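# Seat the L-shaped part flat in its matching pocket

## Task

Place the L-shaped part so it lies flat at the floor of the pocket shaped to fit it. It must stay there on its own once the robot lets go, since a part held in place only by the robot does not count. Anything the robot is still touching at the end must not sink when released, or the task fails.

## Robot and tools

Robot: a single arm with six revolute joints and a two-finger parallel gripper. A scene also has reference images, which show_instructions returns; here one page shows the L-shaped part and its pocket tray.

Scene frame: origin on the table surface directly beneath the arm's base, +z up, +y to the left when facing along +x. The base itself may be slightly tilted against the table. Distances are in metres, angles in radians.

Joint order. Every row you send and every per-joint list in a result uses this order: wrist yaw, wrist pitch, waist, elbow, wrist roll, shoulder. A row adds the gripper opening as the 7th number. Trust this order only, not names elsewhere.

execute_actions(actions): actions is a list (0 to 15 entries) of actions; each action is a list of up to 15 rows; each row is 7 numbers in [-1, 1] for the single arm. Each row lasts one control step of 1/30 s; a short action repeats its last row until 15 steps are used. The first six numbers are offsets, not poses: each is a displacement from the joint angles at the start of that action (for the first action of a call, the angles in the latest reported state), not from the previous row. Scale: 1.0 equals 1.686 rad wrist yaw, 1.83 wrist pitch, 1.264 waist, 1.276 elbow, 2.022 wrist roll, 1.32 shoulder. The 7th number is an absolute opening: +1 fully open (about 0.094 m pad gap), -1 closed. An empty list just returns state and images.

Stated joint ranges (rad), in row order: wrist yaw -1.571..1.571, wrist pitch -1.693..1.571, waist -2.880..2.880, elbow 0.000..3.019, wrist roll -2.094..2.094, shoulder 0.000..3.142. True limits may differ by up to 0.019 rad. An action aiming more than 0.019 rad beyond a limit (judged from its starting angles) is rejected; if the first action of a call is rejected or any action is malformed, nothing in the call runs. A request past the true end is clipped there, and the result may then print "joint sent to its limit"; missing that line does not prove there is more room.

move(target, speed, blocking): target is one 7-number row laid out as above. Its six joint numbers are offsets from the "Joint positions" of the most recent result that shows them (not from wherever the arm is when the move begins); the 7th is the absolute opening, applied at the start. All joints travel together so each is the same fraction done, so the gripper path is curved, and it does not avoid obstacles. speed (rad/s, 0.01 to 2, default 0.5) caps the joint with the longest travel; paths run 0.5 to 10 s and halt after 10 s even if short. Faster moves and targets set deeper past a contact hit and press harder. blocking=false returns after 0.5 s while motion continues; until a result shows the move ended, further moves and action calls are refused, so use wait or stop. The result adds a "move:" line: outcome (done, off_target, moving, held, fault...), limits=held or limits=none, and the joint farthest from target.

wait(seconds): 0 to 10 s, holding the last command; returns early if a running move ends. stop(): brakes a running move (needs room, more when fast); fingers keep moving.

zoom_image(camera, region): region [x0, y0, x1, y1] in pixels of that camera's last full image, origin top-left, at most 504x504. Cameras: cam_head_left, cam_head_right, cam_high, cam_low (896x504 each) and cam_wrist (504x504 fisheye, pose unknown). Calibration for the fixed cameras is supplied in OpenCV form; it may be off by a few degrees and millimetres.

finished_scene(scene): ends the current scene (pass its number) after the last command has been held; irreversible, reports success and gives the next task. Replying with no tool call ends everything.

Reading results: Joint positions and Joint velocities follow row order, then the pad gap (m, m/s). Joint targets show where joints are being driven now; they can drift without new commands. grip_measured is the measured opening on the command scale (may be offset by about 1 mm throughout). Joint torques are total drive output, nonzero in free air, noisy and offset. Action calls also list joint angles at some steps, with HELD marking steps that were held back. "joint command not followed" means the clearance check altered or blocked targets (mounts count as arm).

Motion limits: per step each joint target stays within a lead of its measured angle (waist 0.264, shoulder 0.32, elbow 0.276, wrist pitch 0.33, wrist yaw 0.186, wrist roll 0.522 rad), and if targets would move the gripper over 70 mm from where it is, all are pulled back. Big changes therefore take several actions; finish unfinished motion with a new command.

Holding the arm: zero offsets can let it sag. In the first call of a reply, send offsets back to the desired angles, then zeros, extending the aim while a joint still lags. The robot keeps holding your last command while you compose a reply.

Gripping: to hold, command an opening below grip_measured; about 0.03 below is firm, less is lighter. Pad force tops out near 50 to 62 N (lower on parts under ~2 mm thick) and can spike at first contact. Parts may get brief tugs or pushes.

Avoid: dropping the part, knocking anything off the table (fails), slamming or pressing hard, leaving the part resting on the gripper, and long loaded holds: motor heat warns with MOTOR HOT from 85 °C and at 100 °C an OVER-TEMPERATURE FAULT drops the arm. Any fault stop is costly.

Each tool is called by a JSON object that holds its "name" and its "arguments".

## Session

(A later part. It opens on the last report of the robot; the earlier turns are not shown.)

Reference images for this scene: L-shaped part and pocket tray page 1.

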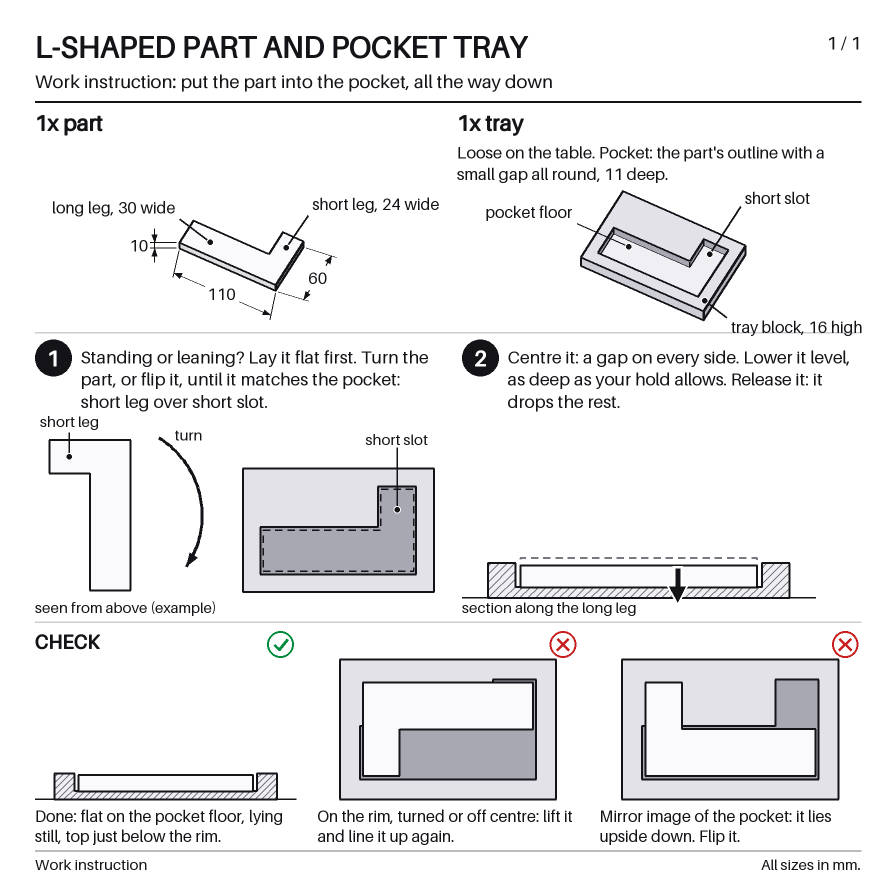

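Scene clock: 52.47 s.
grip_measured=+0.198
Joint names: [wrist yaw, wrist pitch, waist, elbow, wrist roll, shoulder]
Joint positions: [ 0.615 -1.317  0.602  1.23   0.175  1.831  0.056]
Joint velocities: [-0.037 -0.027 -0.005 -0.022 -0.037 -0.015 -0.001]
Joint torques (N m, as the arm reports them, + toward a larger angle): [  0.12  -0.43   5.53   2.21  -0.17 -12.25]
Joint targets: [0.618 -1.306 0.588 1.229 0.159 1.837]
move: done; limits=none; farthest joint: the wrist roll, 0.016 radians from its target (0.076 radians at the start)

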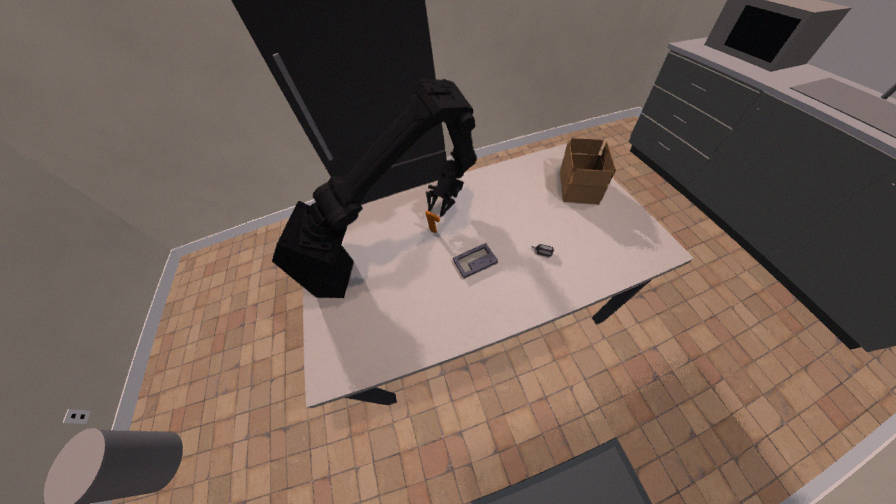

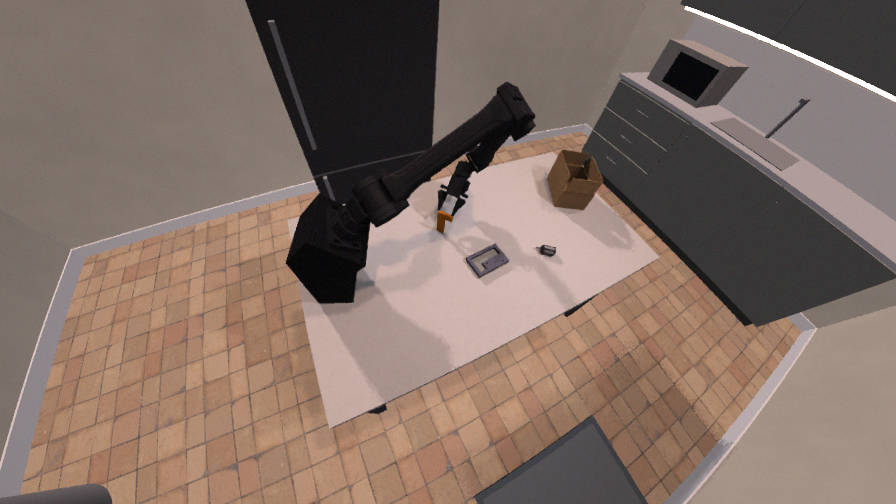

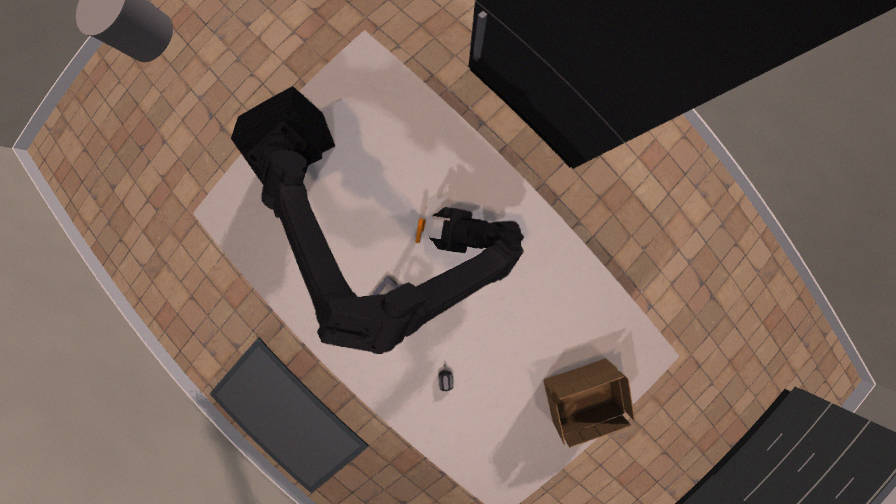

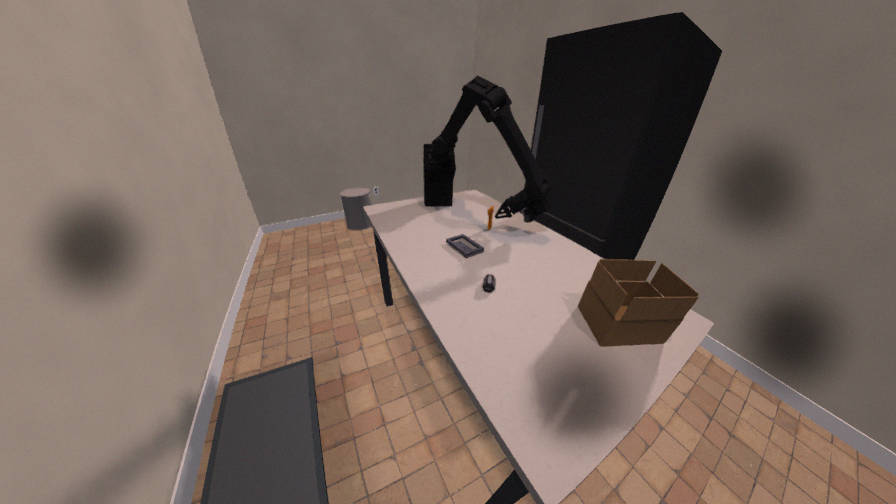

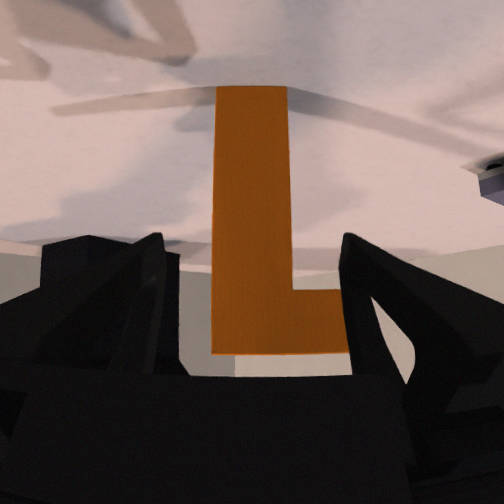

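{"name": "move", "arguments": {"target": [0.0087, 0.058, -0.0388, -0.0542, -0.0279, 0.0073, 0.2], "speed": 0.12}}

Scene clock: 55.23 s.
grip_measured=+0.198
Joint names: [wrist yaw, wrist pitch, waist, elbow, wrist roll, shoulder]
Joint positions: [ 0.627 -1.221  0.568  1.163  0.135  1.831  0.056]
Joint velocities: [-0.022  0.007 -0.005  0.017 -0.022 -0.015 -0.001]
Joint torques (N m, as the arm reports them, + toward a larger angle): [  0.13  -0.42   5.14   1.45  -0.16 -11.72]
Joint targets: [0.630 -1.211 0.553 1.161 0.119 1.841]
move: done; limits=none; farthest joint: the wrist roll, 0.016 radians from its target (0.056 radians at the start)

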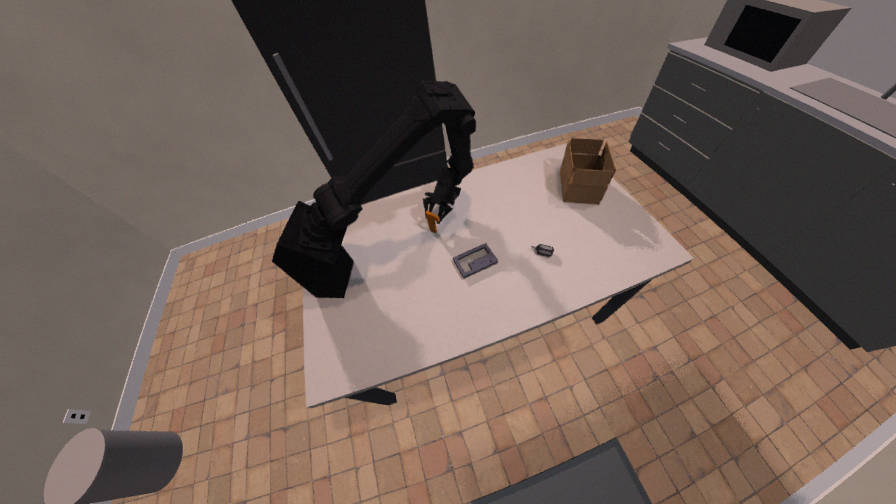

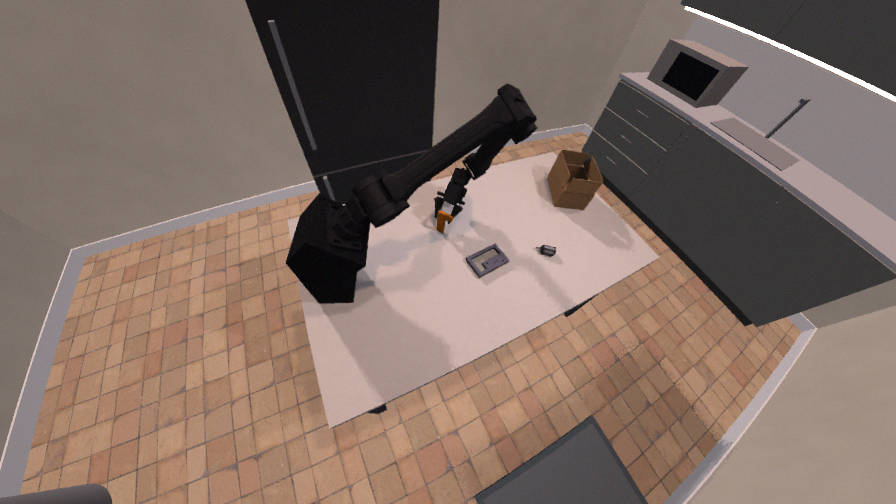

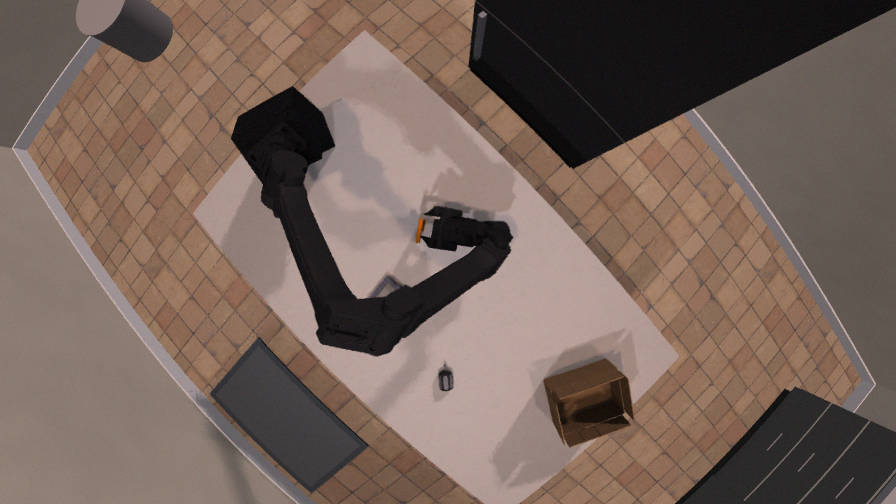

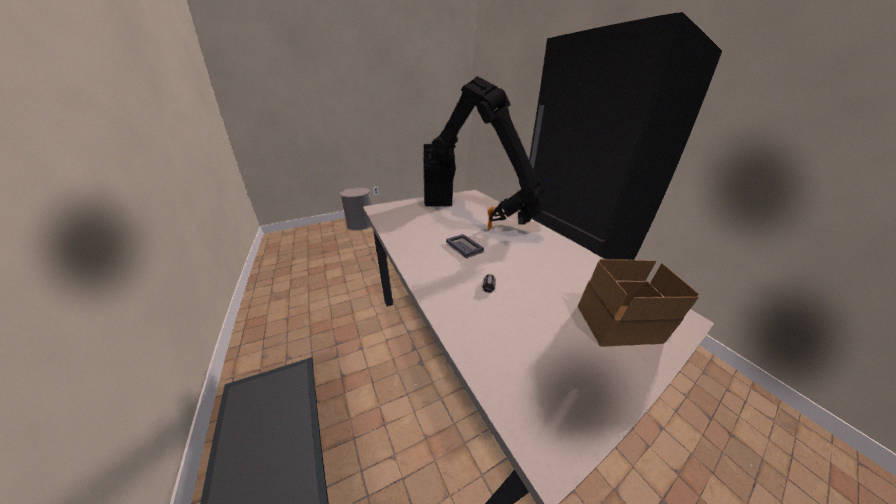

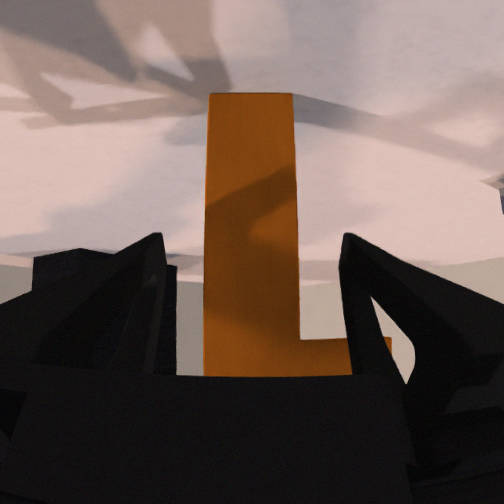

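{"name": "zoom_image", "arguments": {"camera": "cam_wrist", "region": [130, 70, 410, 380]}}

{"name": "zoom_image", "arguments": {"camera": "cam_low", "region": [470, 180, 550, 245]}}

Region (130, 70, 410, 380) of cam_wrist's 504x504 image, scaled by 1.626, with more detail than that image has; it fills the left 455 columns of this view, and the rest is white.

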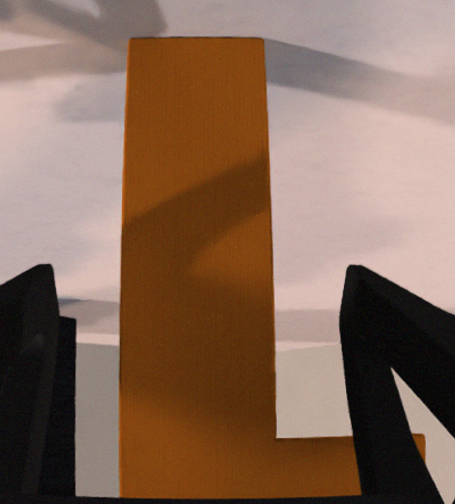

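Region (470, 180, 550, 245) of cam_low's 896x504 image, scaled by 6.300, with more detail than that image has; it fills the top 410 rows of this view, and the rest is white.

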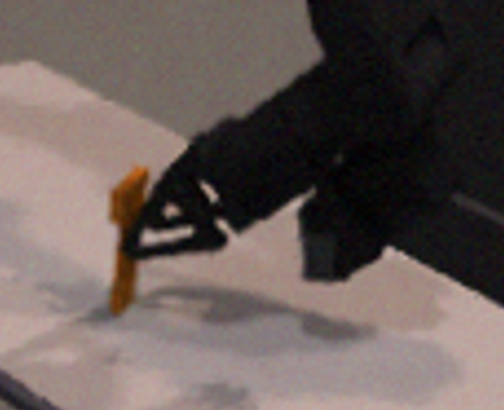

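{"name": "move", "arguments": {"target": [0.0044, 0.0252, -0.0222, -0.023, -0.0154, 0.006, 0.2], "speed": 0.07}}

{"name": "zoom_image", "arguments": {"camera": "cam_wrist", "region": [130, 70, 410, 380]}}

{"name": "zoom_image", "arguments": {"camera": "cam_low", "region": [470, 180, 550, 245]}}

Scene clock: 59.57 s.
grip_measured=+0.198
Joint names: [wrist yaw, wrist pitch, waist, elbow, wrist roll, shoulder]
Joint positions: [ 0.631 -1.186  0.555  1.136  0.119  1.831  0.056]
Joint velocities: [-0.007 -0.017 -0.015 -0.017 -0.081 -0.005  0.001]
Joint torques (N m, as the arm reports them, + toward a larger angle): [  0.15  -0.42   4.87   1.1   -0.17 -11.46]
Joint targets: [0.634 -1.175 0.540 1.133 0.103 1.839]
move: done; limits=none; farthest joint: the waist, 0.015 radians from its target (0.028 radians at the start)

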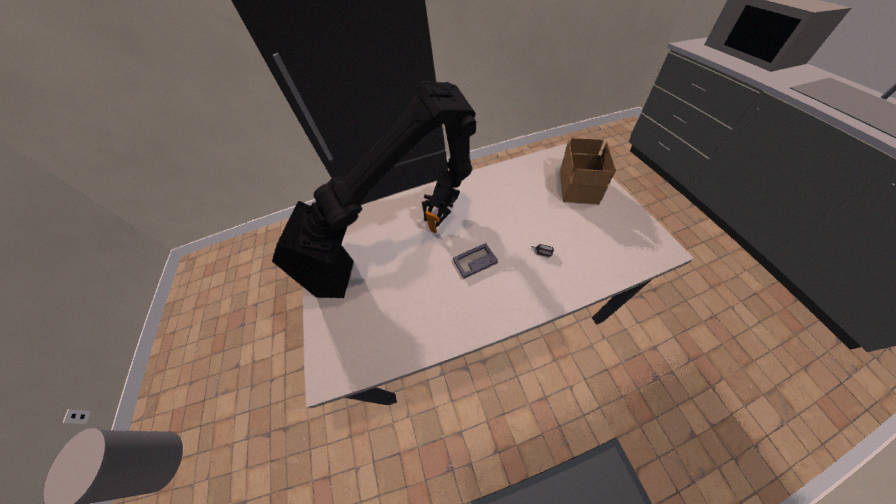

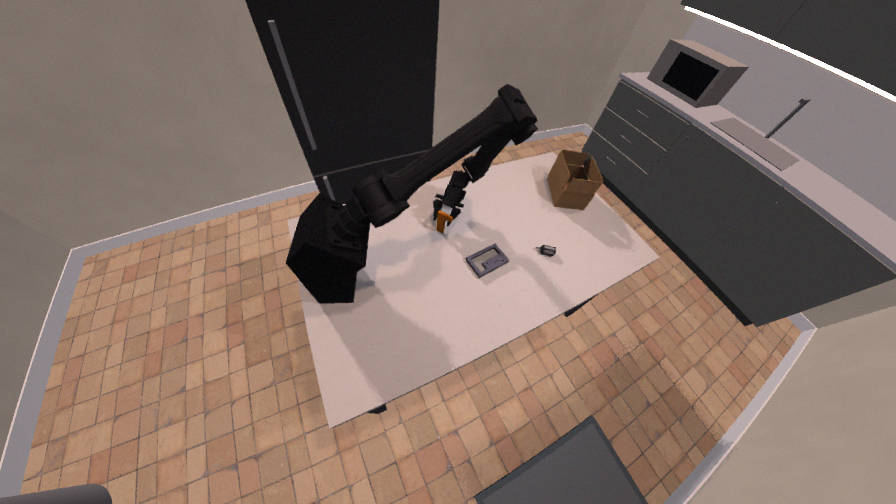

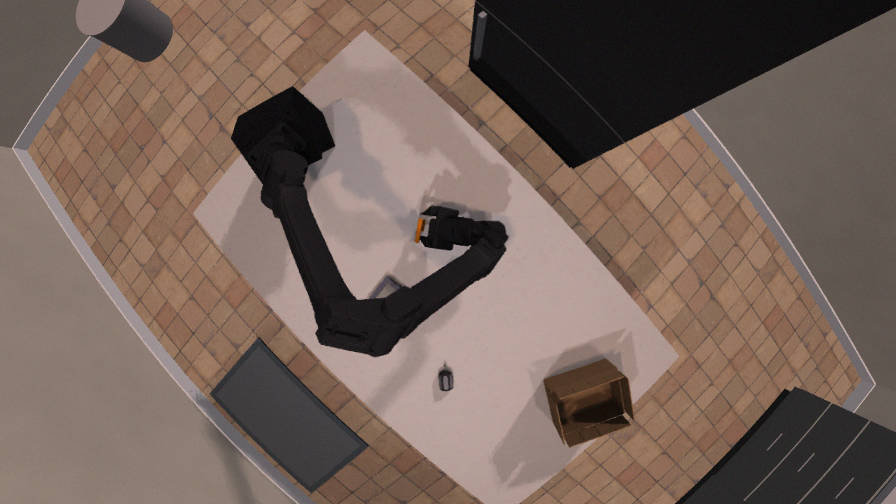

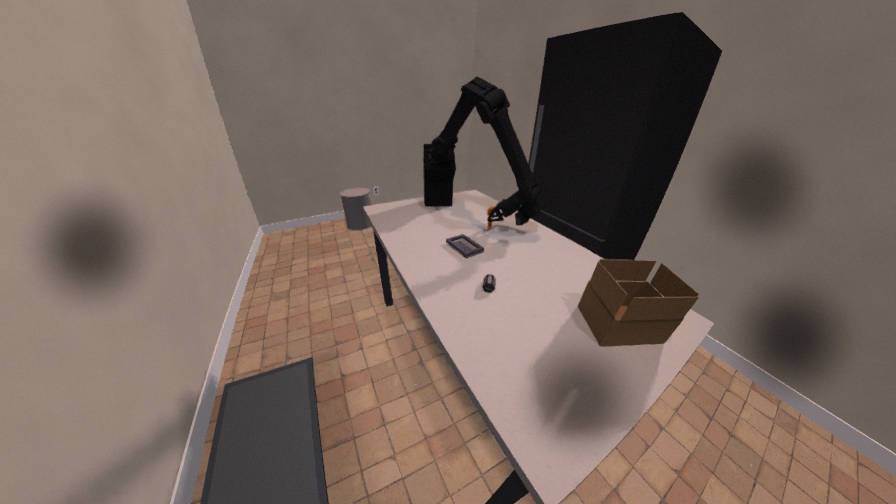

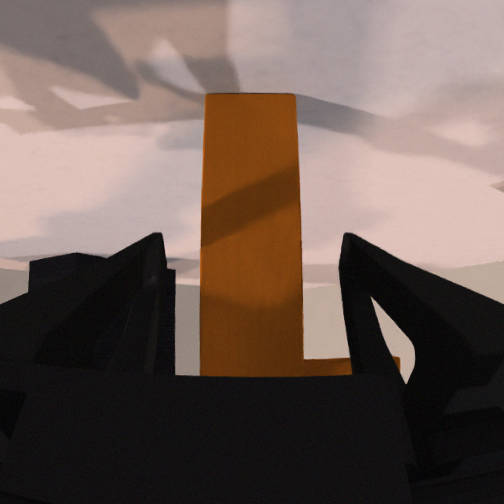

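Region (130, 70, 410, 380) of cam_wrist's 504x504 image, scaled by 1.626, with more detail than that image has; it fills the left 455 columns of this view, and the rest is white.

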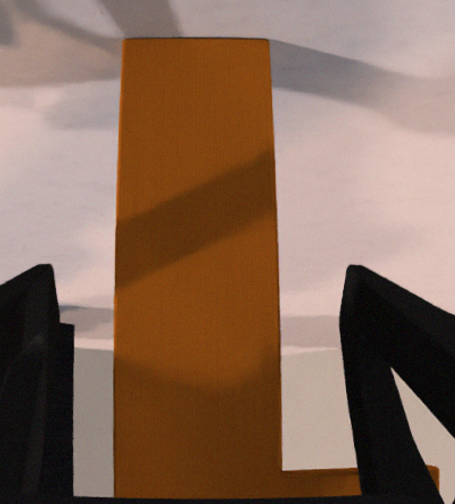

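Region (470, 180, 550, 245) of cam_low's 896x504 image, scaled by 6.300, with more detail than that image has; it fills the top 410 rows of this view, and the rest is white.

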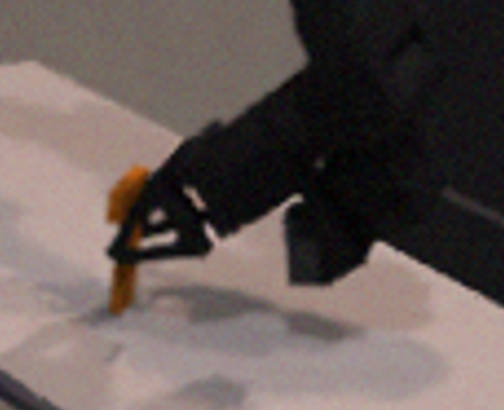

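{"name": "move", "arguments": {"target": [0.0018, 0.006, -0.0119, -0.0024, -0.0079, 0.006, -0.4], "speed": 0.05}}

Scene clock: 60.93 s.
grip_measured=-0.369
Joint names: [wrist yaw, wrist pitch, waist, elbow, wrist roll, shoulder]
Joint positions: [ 0.631 -1.186  0.555  1.136  0.119  1.831  0.03 ]
Joint velocities: [ 0.022  0.007 -0.015  0.002 -0.066 -0.005 -0.   ]
Joint torques (N m, as the arm reports them, + toward a larger angle): [  0.13  -0.39   4.96   1.1   -0.16 -11.55]
Joint targets: [0.634 -1.175 0.540 1.133 0.104 1.839]
move: done; limits=none; farthest joint: the wrist roll, 0.016 radians from its target (0.016 radians at the start)

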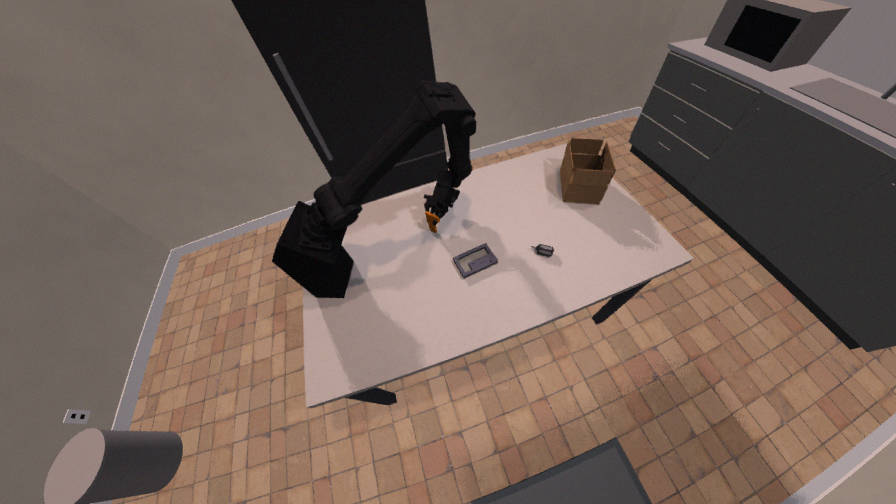

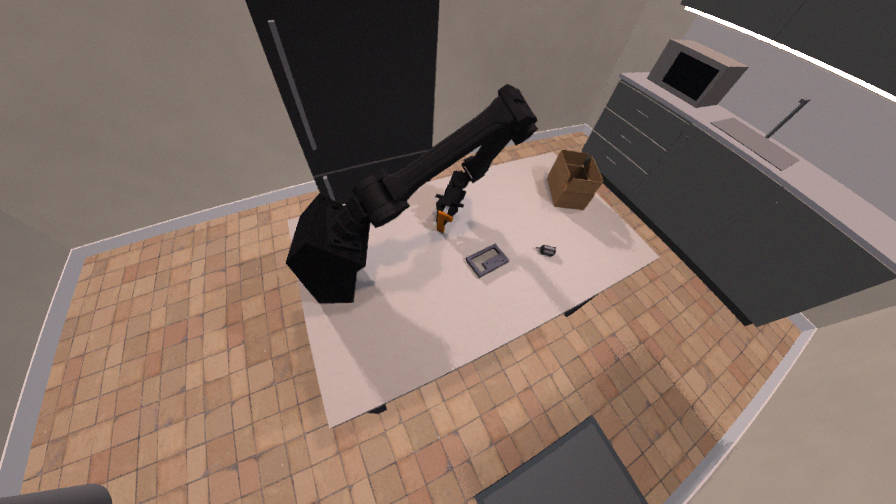

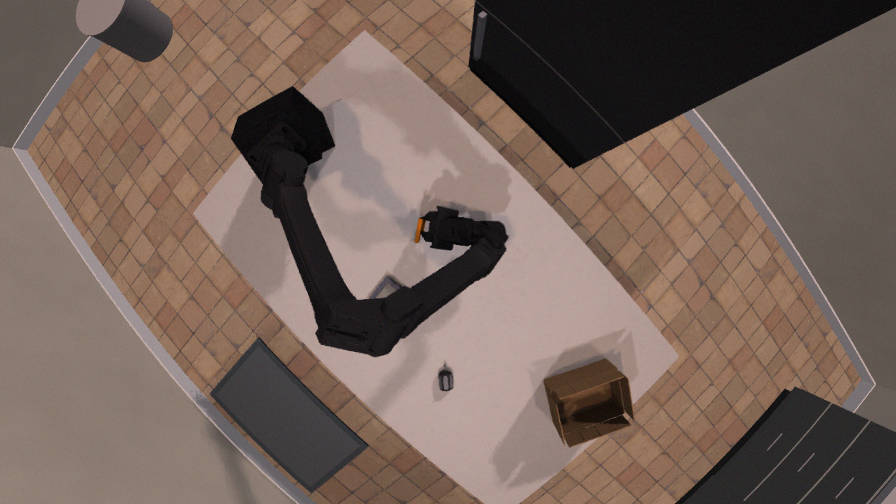

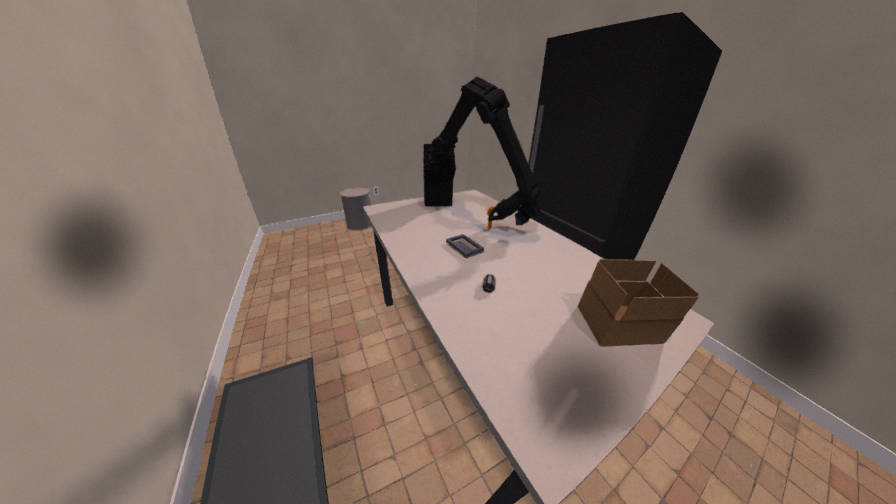

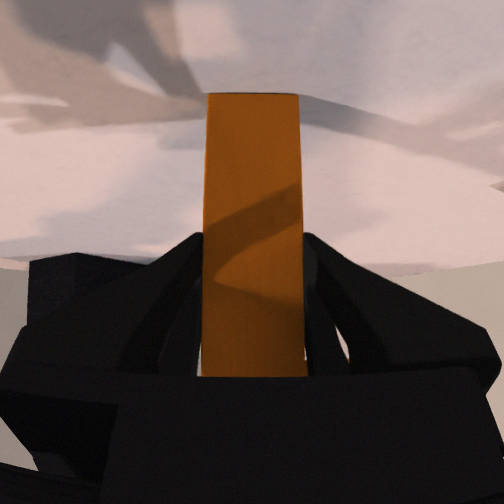

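{"name": "move", "arguments": {"target": [-0.166, 0.3967, -0.1828, -0.435, -0.098, -0.641, -0.4], "speed": 0.5}}

Scene clock: 67.47 s.
grip_measured=-0.369
Joint names: [wrist yaw, wrist pitch, waist, elbow, wrist roll, shoulder]
Joint positions: [ 0.354 -0.473  0.336  0.58  -0.063  0.992  0.03 ]
Joint velocities: [-0.051 -0.002 -0.005  0.002 -0.037 -0.005 -0.   ]
Joint torques (N m, as the arm reports them, + toward a larger angle): [-0.16  0.88  0.57  4.87 -0.16 -8.38]
Joint targets: [0.351 -0.460 0.324 0.581 -0.079 0.985]
move: done; limits=none; farthest joint: the wrist roll, 0.016 radians from its target (0.198 radians at the start)

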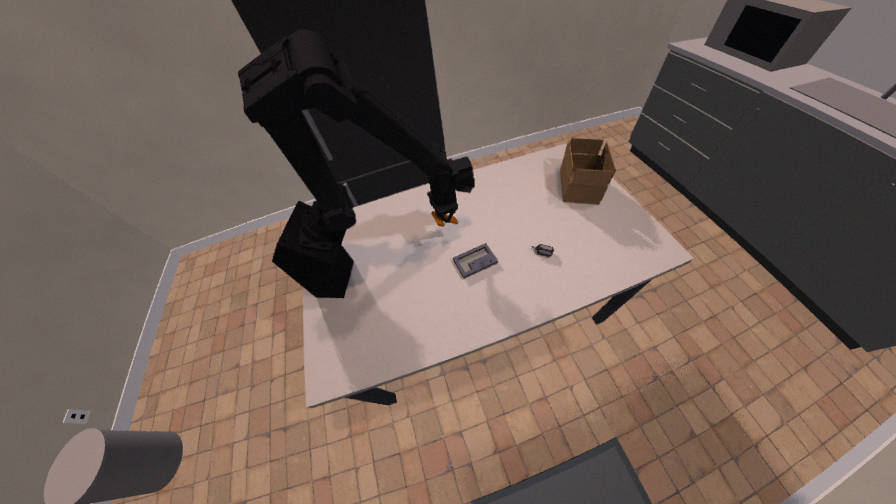

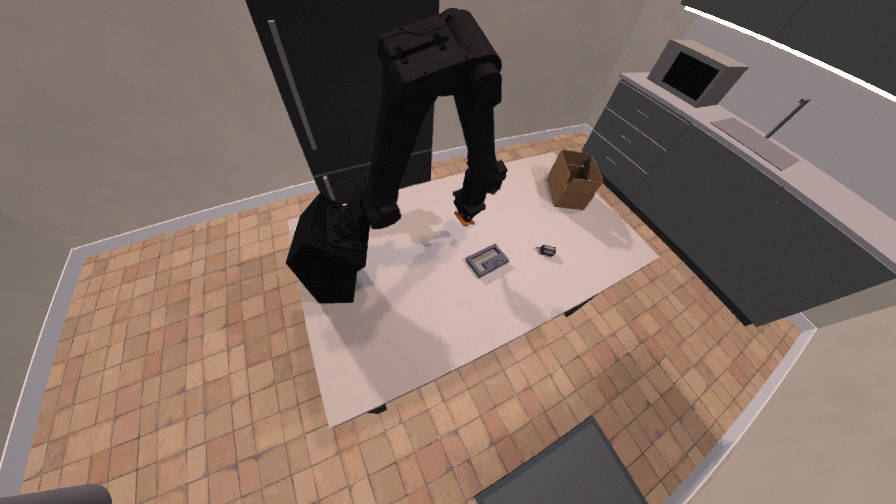

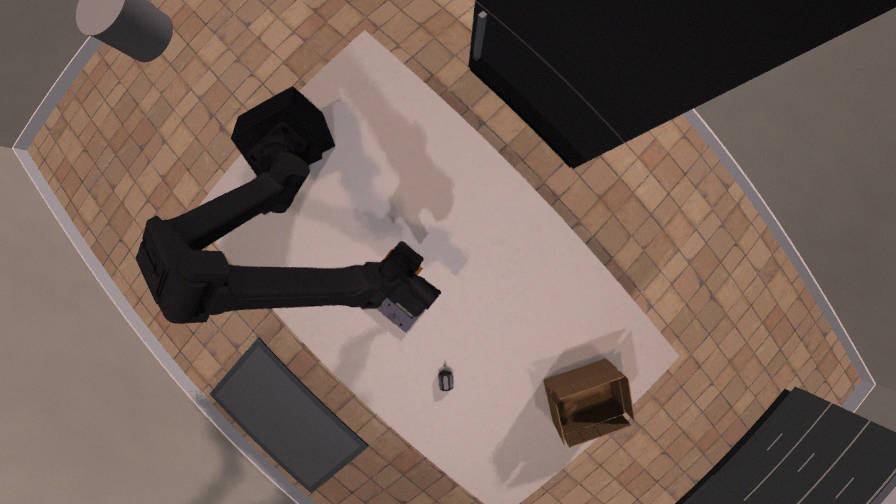

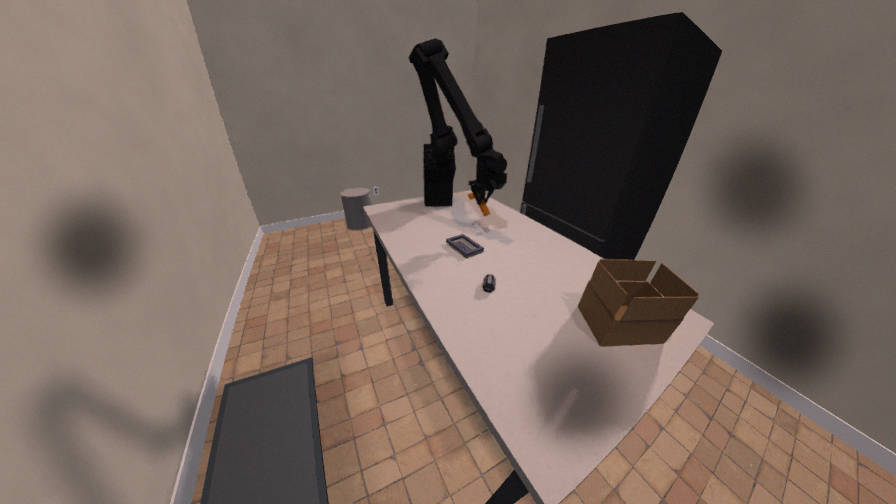

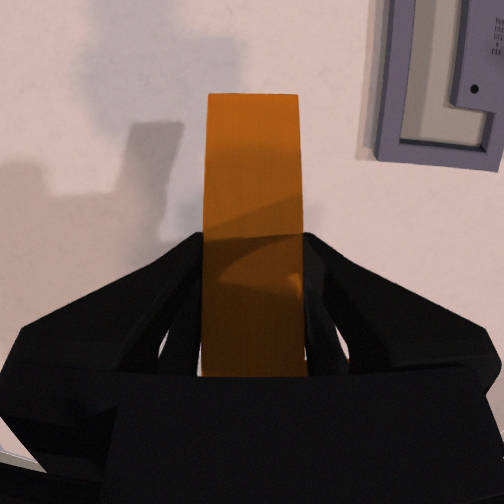

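{"name": "move", "arguments": {"target": [-0.3707, 0.7962, -0.3995, -0.1536, -0.1469, 0.3424, -0.4], "speed": 0.7}}

Scene clock: 70.70 s.
grip_measured=-0.369
Joint names: [wrist yaw, wrist pitch, waist, elbow, wrist roll, shoulder]
Joint positions: [-0.267  0.963 -0.159  0.391 -0.344  1.437  0.03 ]
Joint velocities: [-0.066 -0.022 -0.005  0.017 -0.051 -0.005 -0.   ]
Joint torques (N m, as the arm reports them, + toward a larger angle): [-0.34  2.21 -0.52 -1.28 -0.17 -8.94]
Joint targets: [-0.271 0.984 -0.169 0.384 -0.360 1.444]
move: off_target; limits=none; farthest joint: the wrist pitch, 0.021 radians from its target (1.457 radians at the start)

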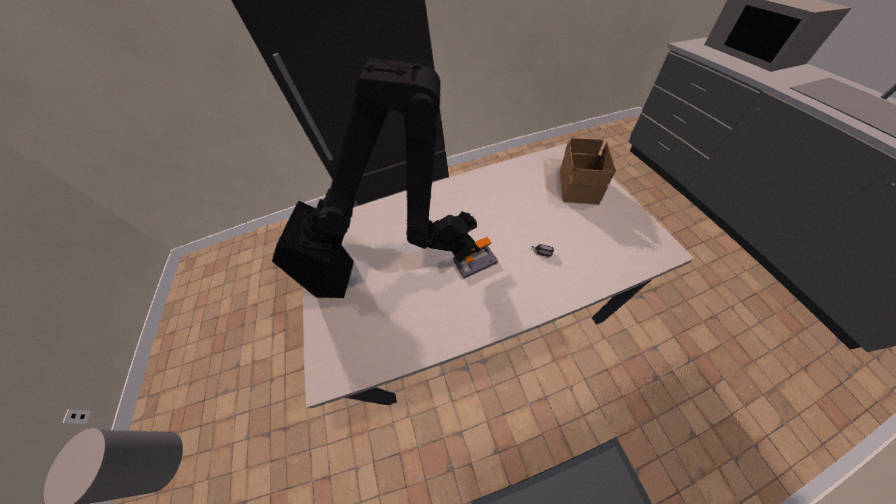

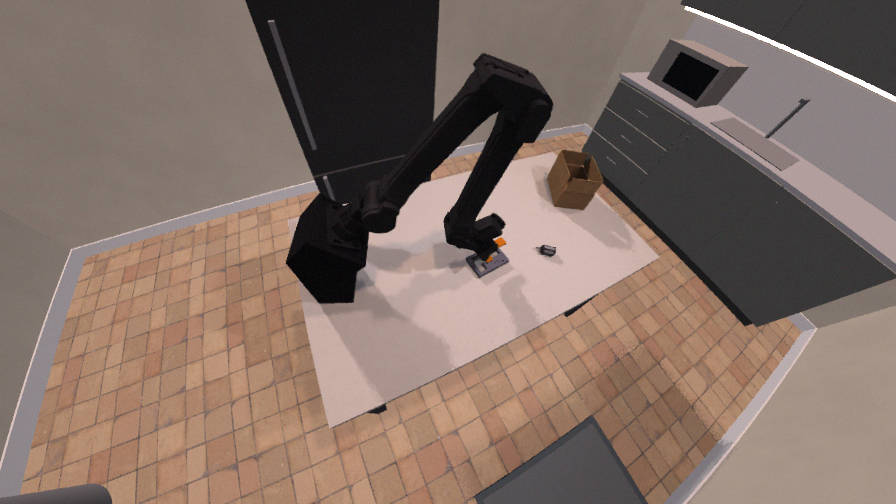

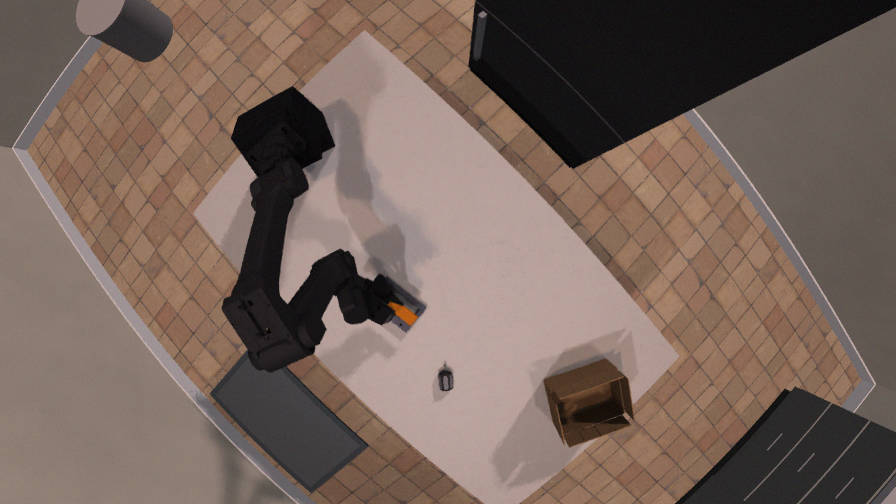

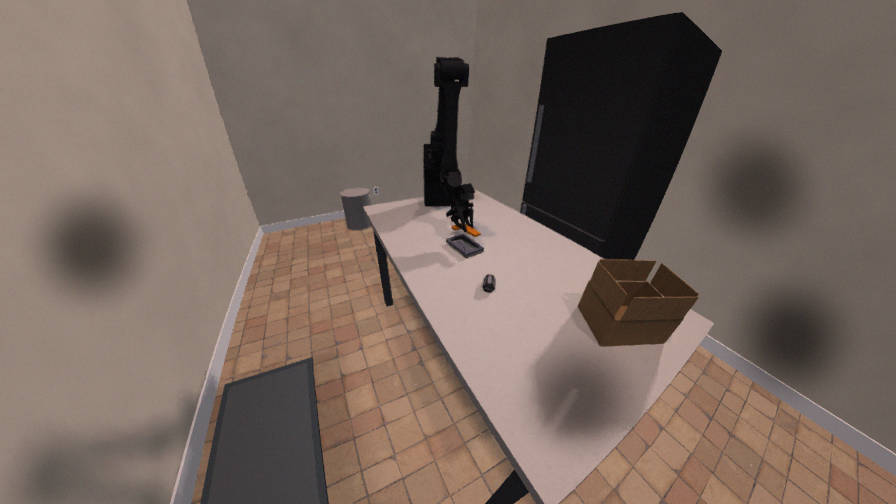

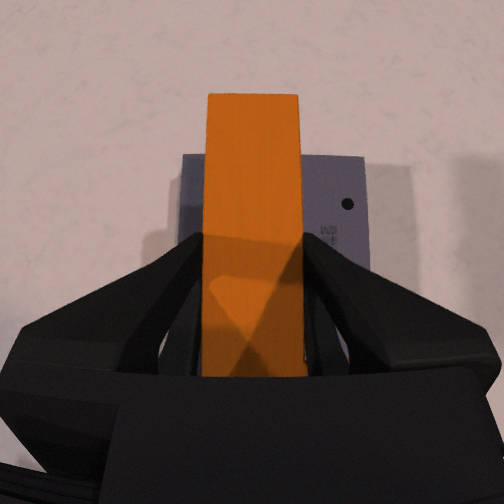

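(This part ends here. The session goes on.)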